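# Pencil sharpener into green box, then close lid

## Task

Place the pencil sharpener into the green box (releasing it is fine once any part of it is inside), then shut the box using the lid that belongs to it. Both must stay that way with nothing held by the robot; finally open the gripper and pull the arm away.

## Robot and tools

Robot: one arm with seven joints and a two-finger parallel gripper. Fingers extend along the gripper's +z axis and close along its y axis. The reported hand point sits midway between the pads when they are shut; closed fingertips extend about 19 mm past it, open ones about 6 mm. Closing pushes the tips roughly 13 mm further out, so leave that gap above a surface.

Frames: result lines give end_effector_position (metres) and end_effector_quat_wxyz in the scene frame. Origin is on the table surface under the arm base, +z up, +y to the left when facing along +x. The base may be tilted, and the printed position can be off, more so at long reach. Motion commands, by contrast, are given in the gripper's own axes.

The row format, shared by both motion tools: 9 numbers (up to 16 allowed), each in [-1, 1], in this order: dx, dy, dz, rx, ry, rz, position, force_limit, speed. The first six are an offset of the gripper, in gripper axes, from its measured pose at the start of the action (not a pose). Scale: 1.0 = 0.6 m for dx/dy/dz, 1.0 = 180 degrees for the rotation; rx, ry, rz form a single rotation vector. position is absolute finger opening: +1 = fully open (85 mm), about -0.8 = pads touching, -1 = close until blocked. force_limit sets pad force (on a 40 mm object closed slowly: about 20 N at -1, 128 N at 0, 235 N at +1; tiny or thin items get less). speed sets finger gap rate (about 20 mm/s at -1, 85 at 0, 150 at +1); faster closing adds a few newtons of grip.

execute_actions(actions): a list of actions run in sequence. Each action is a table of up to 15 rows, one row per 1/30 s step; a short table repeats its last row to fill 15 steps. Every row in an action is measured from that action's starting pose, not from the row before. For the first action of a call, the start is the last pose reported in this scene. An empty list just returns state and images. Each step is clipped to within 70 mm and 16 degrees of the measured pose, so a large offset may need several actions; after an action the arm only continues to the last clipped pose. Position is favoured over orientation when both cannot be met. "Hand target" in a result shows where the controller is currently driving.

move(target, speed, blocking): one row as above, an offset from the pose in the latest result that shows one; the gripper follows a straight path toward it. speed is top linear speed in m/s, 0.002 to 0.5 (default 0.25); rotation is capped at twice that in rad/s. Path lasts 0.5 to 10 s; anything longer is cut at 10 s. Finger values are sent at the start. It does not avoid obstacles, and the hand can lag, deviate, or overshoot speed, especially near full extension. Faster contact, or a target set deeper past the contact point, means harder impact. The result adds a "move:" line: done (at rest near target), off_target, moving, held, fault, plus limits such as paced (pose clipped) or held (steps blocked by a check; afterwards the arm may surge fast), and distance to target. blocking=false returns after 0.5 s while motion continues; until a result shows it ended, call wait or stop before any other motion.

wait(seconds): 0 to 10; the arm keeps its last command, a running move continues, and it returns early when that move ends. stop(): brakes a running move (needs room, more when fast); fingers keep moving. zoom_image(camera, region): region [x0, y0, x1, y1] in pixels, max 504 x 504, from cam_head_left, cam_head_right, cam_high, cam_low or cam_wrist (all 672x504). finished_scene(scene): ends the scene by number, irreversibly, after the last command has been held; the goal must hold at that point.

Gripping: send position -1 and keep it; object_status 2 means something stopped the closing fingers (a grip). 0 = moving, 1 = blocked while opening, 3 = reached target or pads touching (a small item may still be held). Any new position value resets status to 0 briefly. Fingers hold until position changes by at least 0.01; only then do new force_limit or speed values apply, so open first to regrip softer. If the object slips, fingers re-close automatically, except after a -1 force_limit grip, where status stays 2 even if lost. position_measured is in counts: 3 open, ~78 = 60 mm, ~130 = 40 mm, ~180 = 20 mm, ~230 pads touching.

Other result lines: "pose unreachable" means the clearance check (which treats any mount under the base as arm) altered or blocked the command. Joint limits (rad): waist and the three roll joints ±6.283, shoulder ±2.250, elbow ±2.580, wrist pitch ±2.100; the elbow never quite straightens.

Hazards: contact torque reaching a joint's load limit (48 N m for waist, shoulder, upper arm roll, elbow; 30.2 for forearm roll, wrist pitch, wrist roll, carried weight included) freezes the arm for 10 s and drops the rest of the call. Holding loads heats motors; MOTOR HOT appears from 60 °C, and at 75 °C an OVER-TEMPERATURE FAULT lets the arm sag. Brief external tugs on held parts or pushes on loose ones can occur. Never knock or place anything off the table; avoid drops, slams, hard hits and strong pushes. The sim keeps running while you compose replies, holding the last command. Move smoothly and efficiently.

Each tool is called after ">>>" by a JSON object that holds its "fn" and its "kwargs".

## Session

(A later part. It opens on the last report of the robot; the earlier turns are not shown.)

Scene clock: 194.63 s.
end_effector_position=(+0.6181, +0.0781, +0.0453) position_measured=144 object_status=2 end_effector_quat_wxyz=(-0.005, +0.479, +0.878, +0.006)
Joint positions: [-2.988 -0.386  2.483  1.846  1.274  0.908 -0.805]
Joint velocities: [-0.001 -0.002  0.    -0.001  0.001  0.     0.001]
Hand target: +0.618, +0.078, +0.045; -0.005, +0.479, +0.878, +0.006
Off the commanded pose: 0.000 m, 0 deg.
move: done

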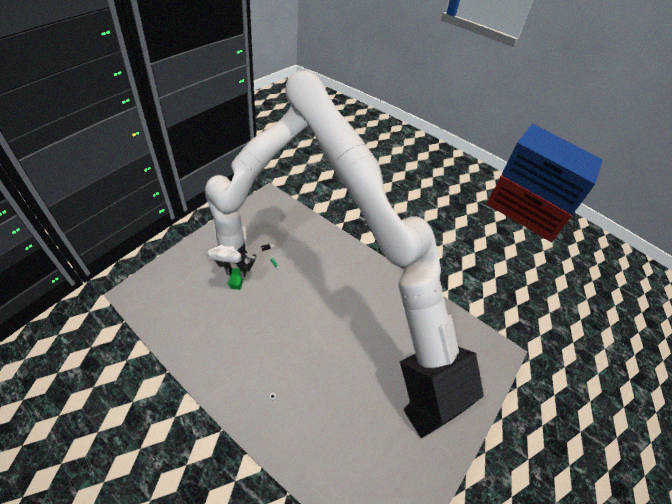

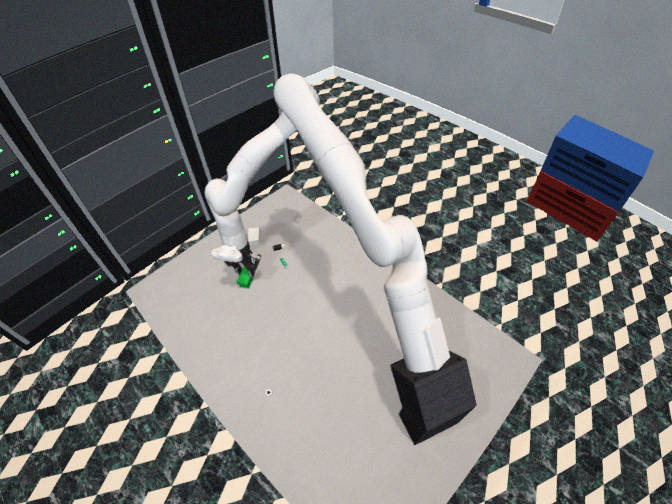

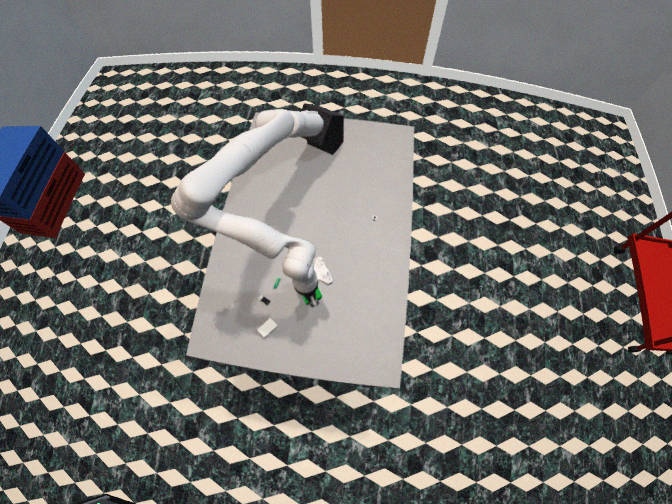

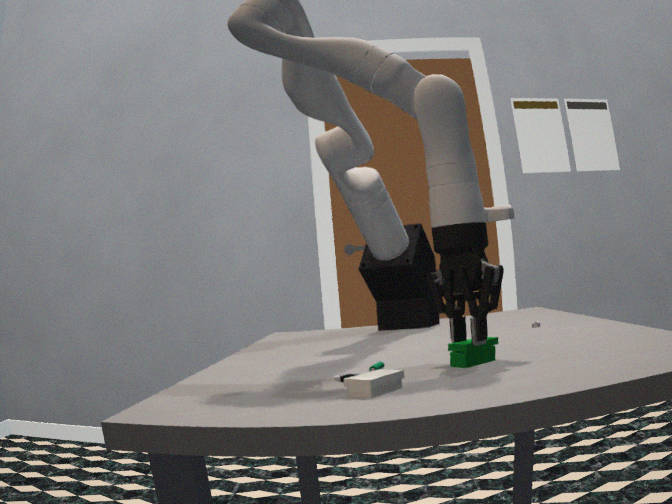

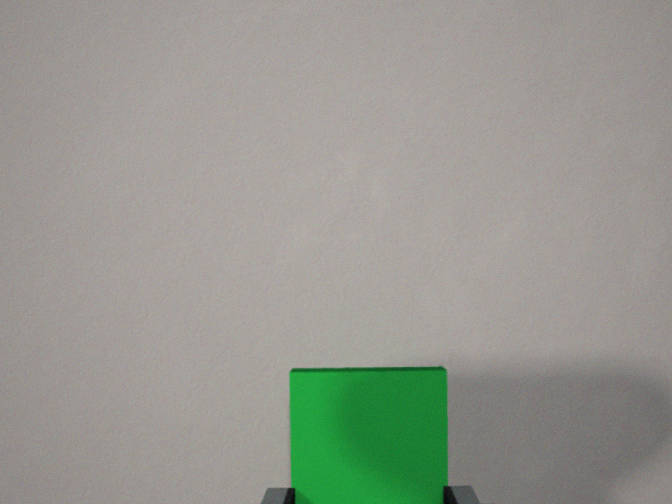

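>>> {"fn": "move", "kwargs": {"target": [-0.004,0,0.007,0,0,0,-1,-0.6,-0.6], "speed": 0.01}}

>>> {"fn": "zoom_image", "kwargs": {"camera": "cam_low", "region": [380, 260, 580, 400]}}

>>> {"fn": "zoom_image", "kwargs": {"camera": "cam_head_right", "region": [190, 230, 310, 320]}}

Scene clock: 205.87 s.
end_effector_position=(+0.6194, +0.0762, +0.0411) position_measured=144 object_status=2 end_effector_quat_wxyz=(-0.005, +0.479, +0.878, +0.006)
Joint positions: [-2.982 -0.391  2.487  1.842  1.28   0.901 -0.802]
Joint velocities: [ 0.001 -0.001 -0.    -0.    -0.001 -0.    -0.   ]
Hand target: +0.619, +0.076, +0.041; -0.005, +0.479, +0.878, +0.006
Off the commanded pose: 0.000 m, 0 deg.
move: done

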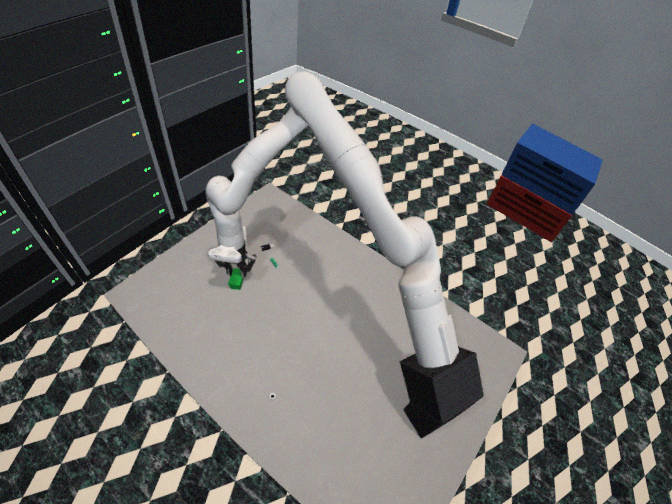

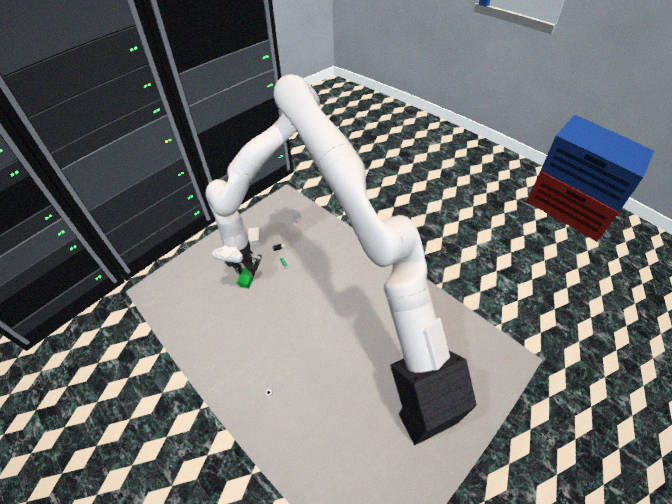

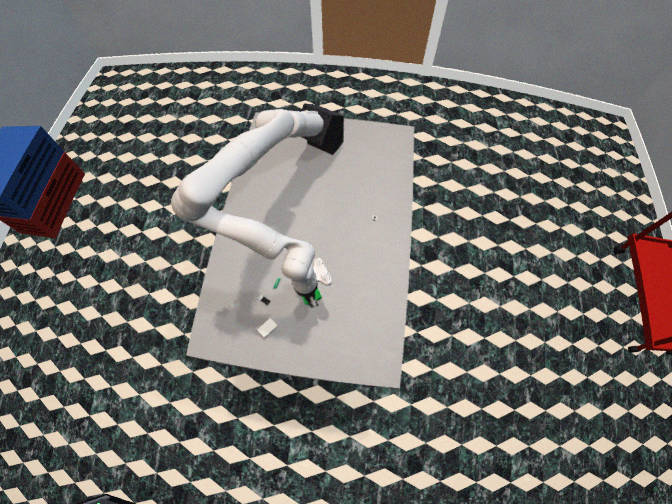

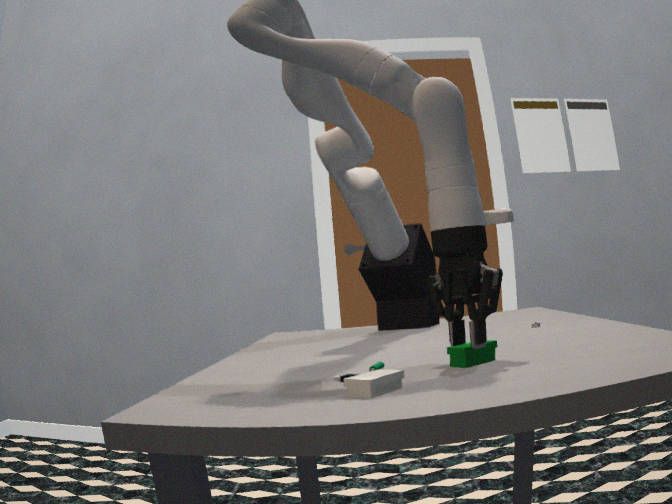

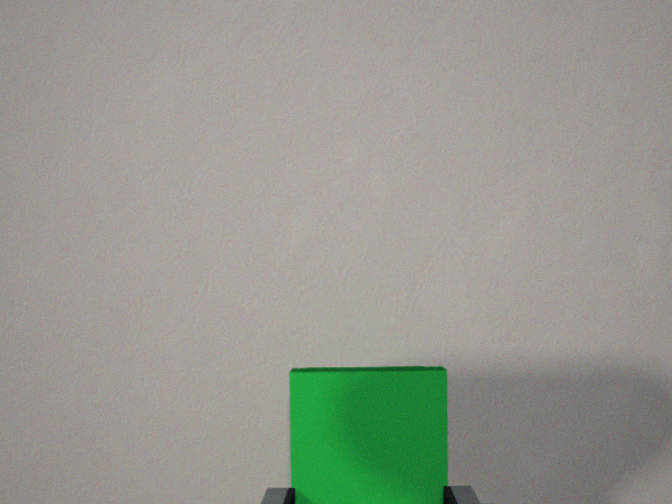

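Region (380, 260, 580, 400) of cam_low's 672x504 image, scaled by 2.520, with more detail than that image has; it fills the top 353 rows of this view, and the rest is white.

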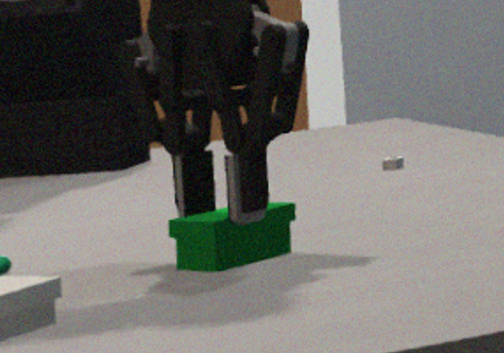

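Region (190, 230, 310, 320) of cam_head_right's 672x504 image, scaled by 4.200, with more detail than that image has; it fills the top 378 rows of this view, and the rest is white.

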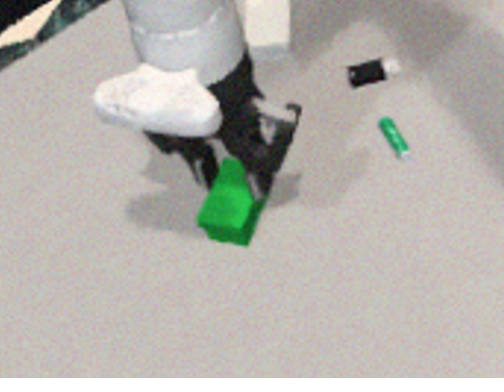

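>>> {"fn": "move", "kwargs": {"target": [0,0,0.005,0,0,0,-1,-0.6,-0.6], "speed": 0.01}}

>>> {"fn": "execute_actions", "kwargs": {"actions": [[[0,0,0,0,0,0,0.3,-0.6,-0.6]],[[0,0,0,0,0,0,0.3,-0.6,-0.6]],[[0,0,0,0,0,0,0.3,-0.6,-0.6]]]}}

>>> {"fn": "move", "kwargs": {"target": [0,0,-0.2,0,0,0,1,0,0], "speed": 0.15}}

>>> {"fn": "zoom_image", "kwargs": {"camera": "cam_low", "region": [380, 260, 580, 400]}}

Scene clock: 211.93 s.
end_effector_position=(+0.6194, +0.0763, +0.0381) position_measured=144 object_status=2 end_effector_quat_wxyz=(-0.005, +0.479, +0.878, +0.006)
Joint positions: [-2.981 -0.397  2.49   1.841  1.287  0.898 -0.806]
Joint velocities: [ 0.    -0.001  0.001  0.001  0.001 -0.002  0.001]
Hand target: +0.619, +0.076, +0.038; -0.005, +0.479, +0.878, +0.006
Off the commanded pose: 0.000 m, 0 deg.
move: done

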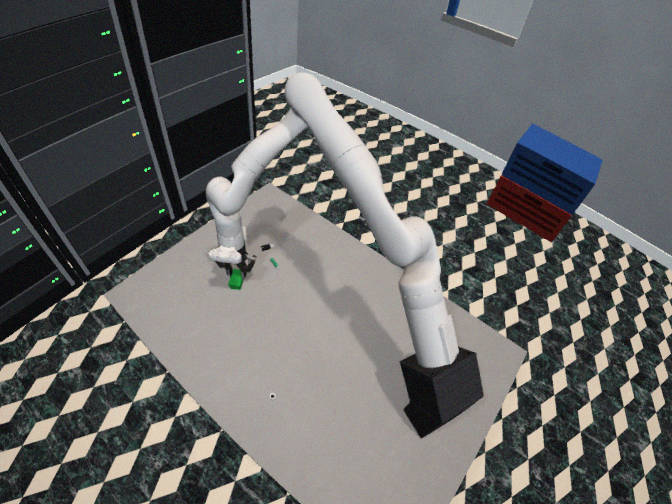

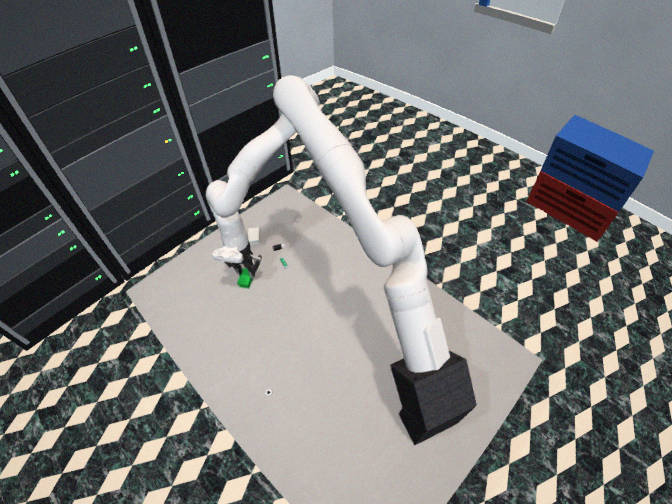

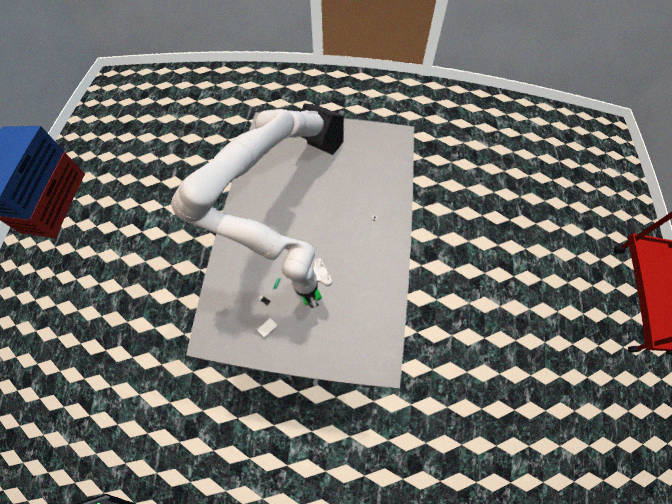

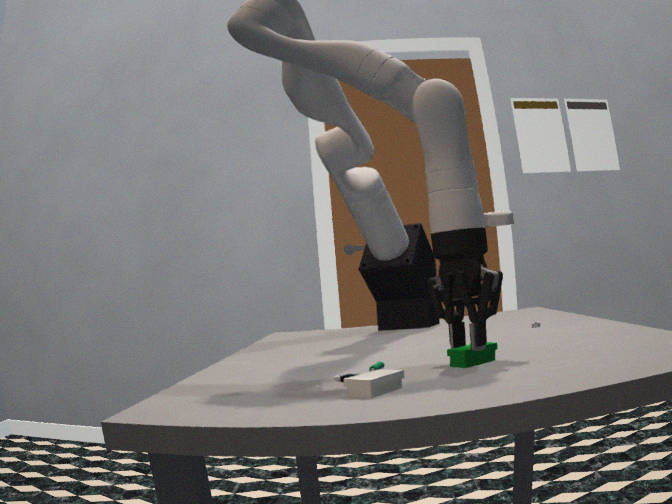

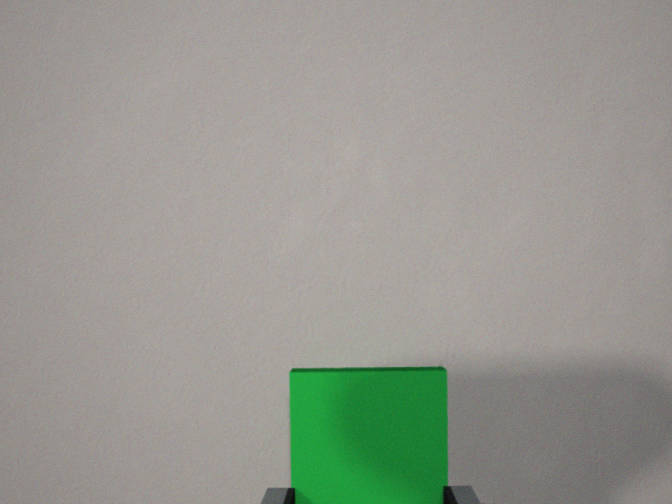

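Scene clock: 213.43 s.
end_effector_position=(+0.6194, +0.0763, +0.0381) position_measured=91 object_status=3 end_effector_quat_wxyz=(-0.005, +0.479, +0.878, +0.006)
Joint positions: [-2.981 -0.397  2.49   1.841  1.287  0.898 -0.806]
Joint velocities: [-0.001  0.001  0.001  0.     0.     0.001 -0.002]
Hand target: +0.619, +0.076, +0.038; -0.005, +0.479, +0.878, +0.006
Off the commanded pose: 0.000 m, 0 deg.

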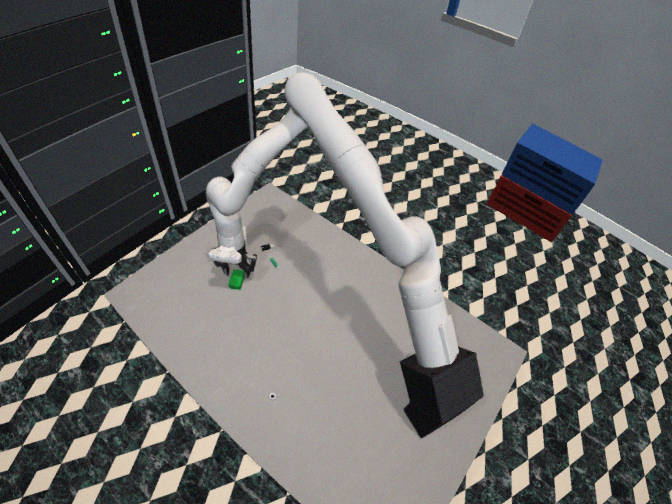

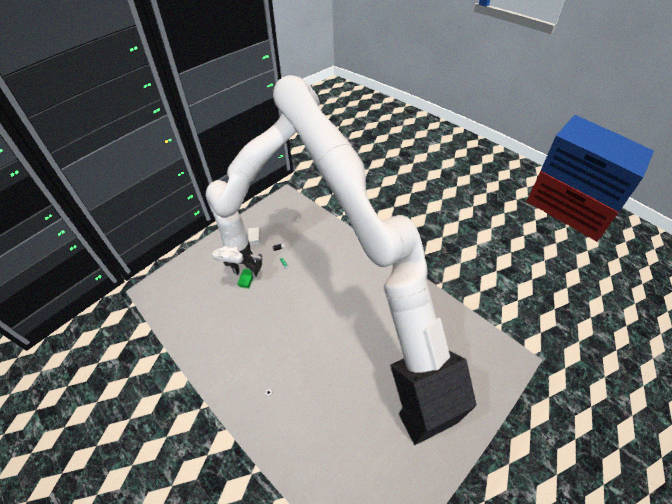

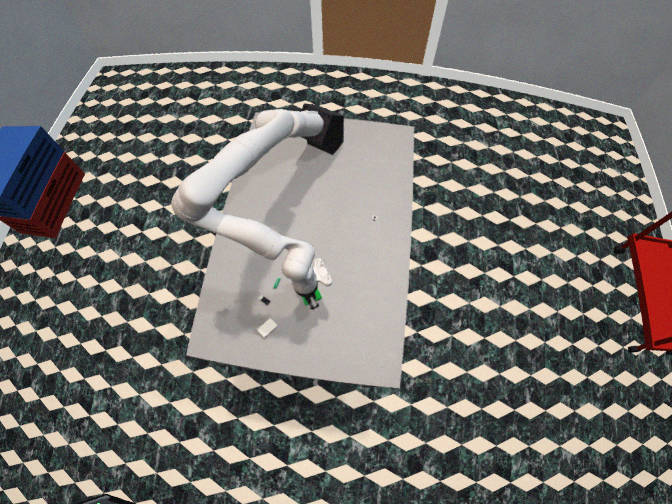

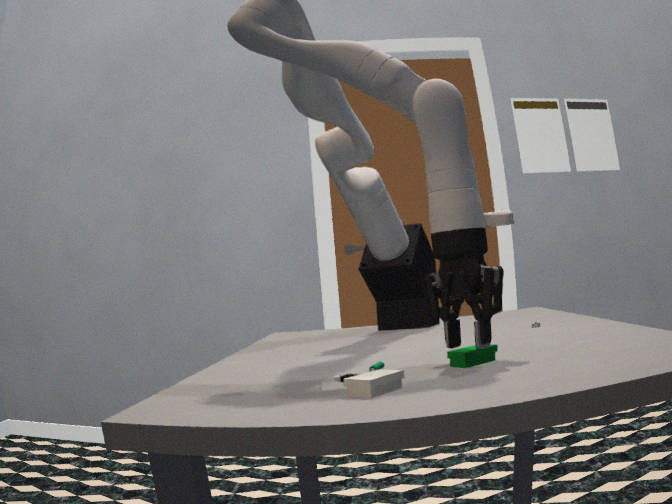

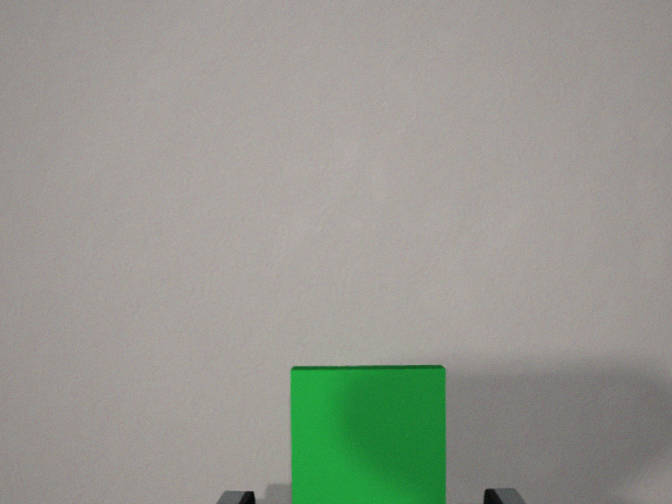

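Scene clock: 214.63 s.
end_effector_position=(+0.6194, +0.0745, +0.1579) position_measured=3 object_status=3 end_effector_quat_wxyz=(-0.006, +0.479, +0.878, +0.007)
Joint positions: [-3.01  -0.168  2.393  1.829  1.012  1.044 -0.643]
Joint velocities: [ 0.001  0.007  0.    -0.001 -0.    -0.     0.002]
Hand target: +0.620, +0.074, +0.158; -0.005, +0.479, +0.878, +0.007
Off the commanded pose: 0.001 m, 0 deg.
move: done

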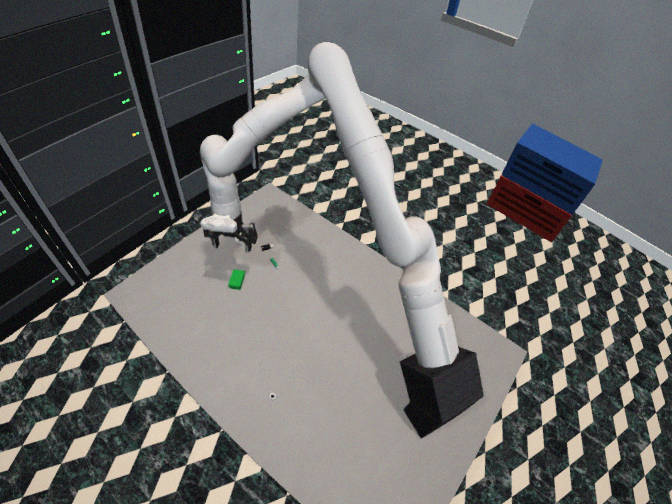

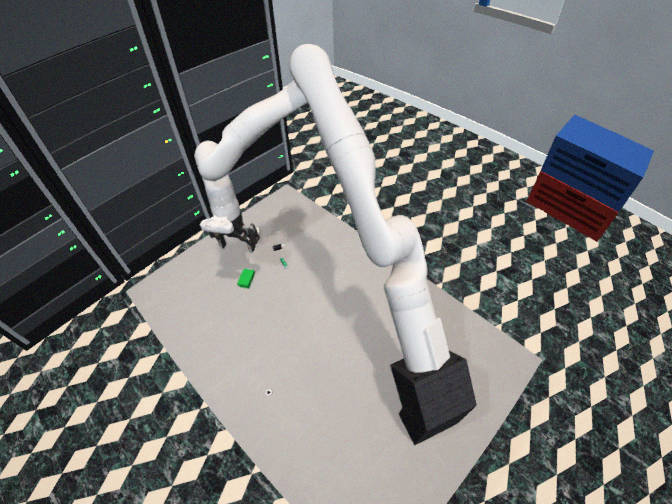

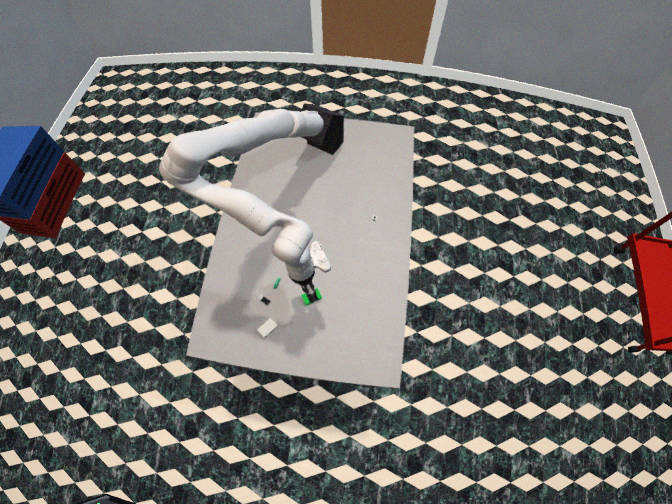

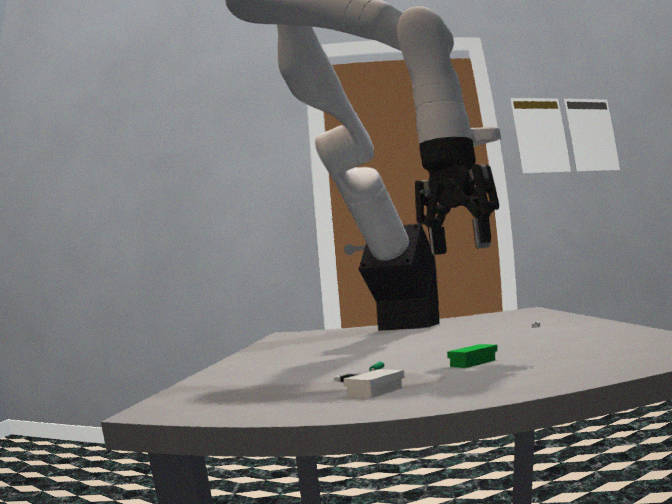

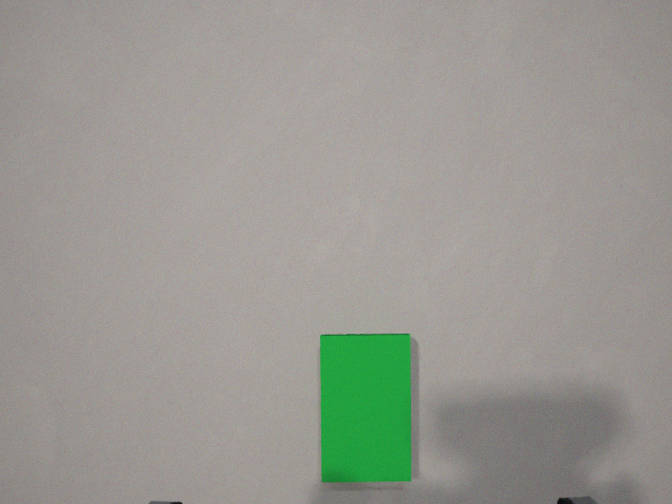

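Region (380, 260, 580, 400) of cam_low's 672x504 image, scaled by 2.520, with more detail than that image has; it fills the top 353 rows of this view, and the rest is white.

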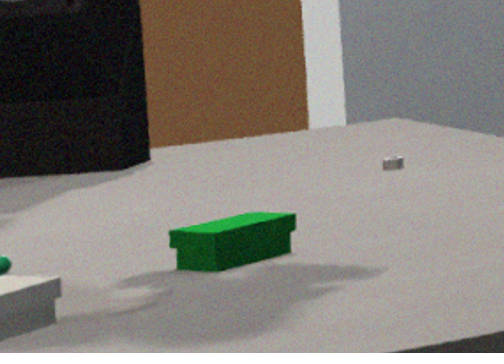

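Looks seated like the original.

>>> {"fn": "finished_scene", "kwargs": {"scene": 1}}

The scene is finished: the task was done.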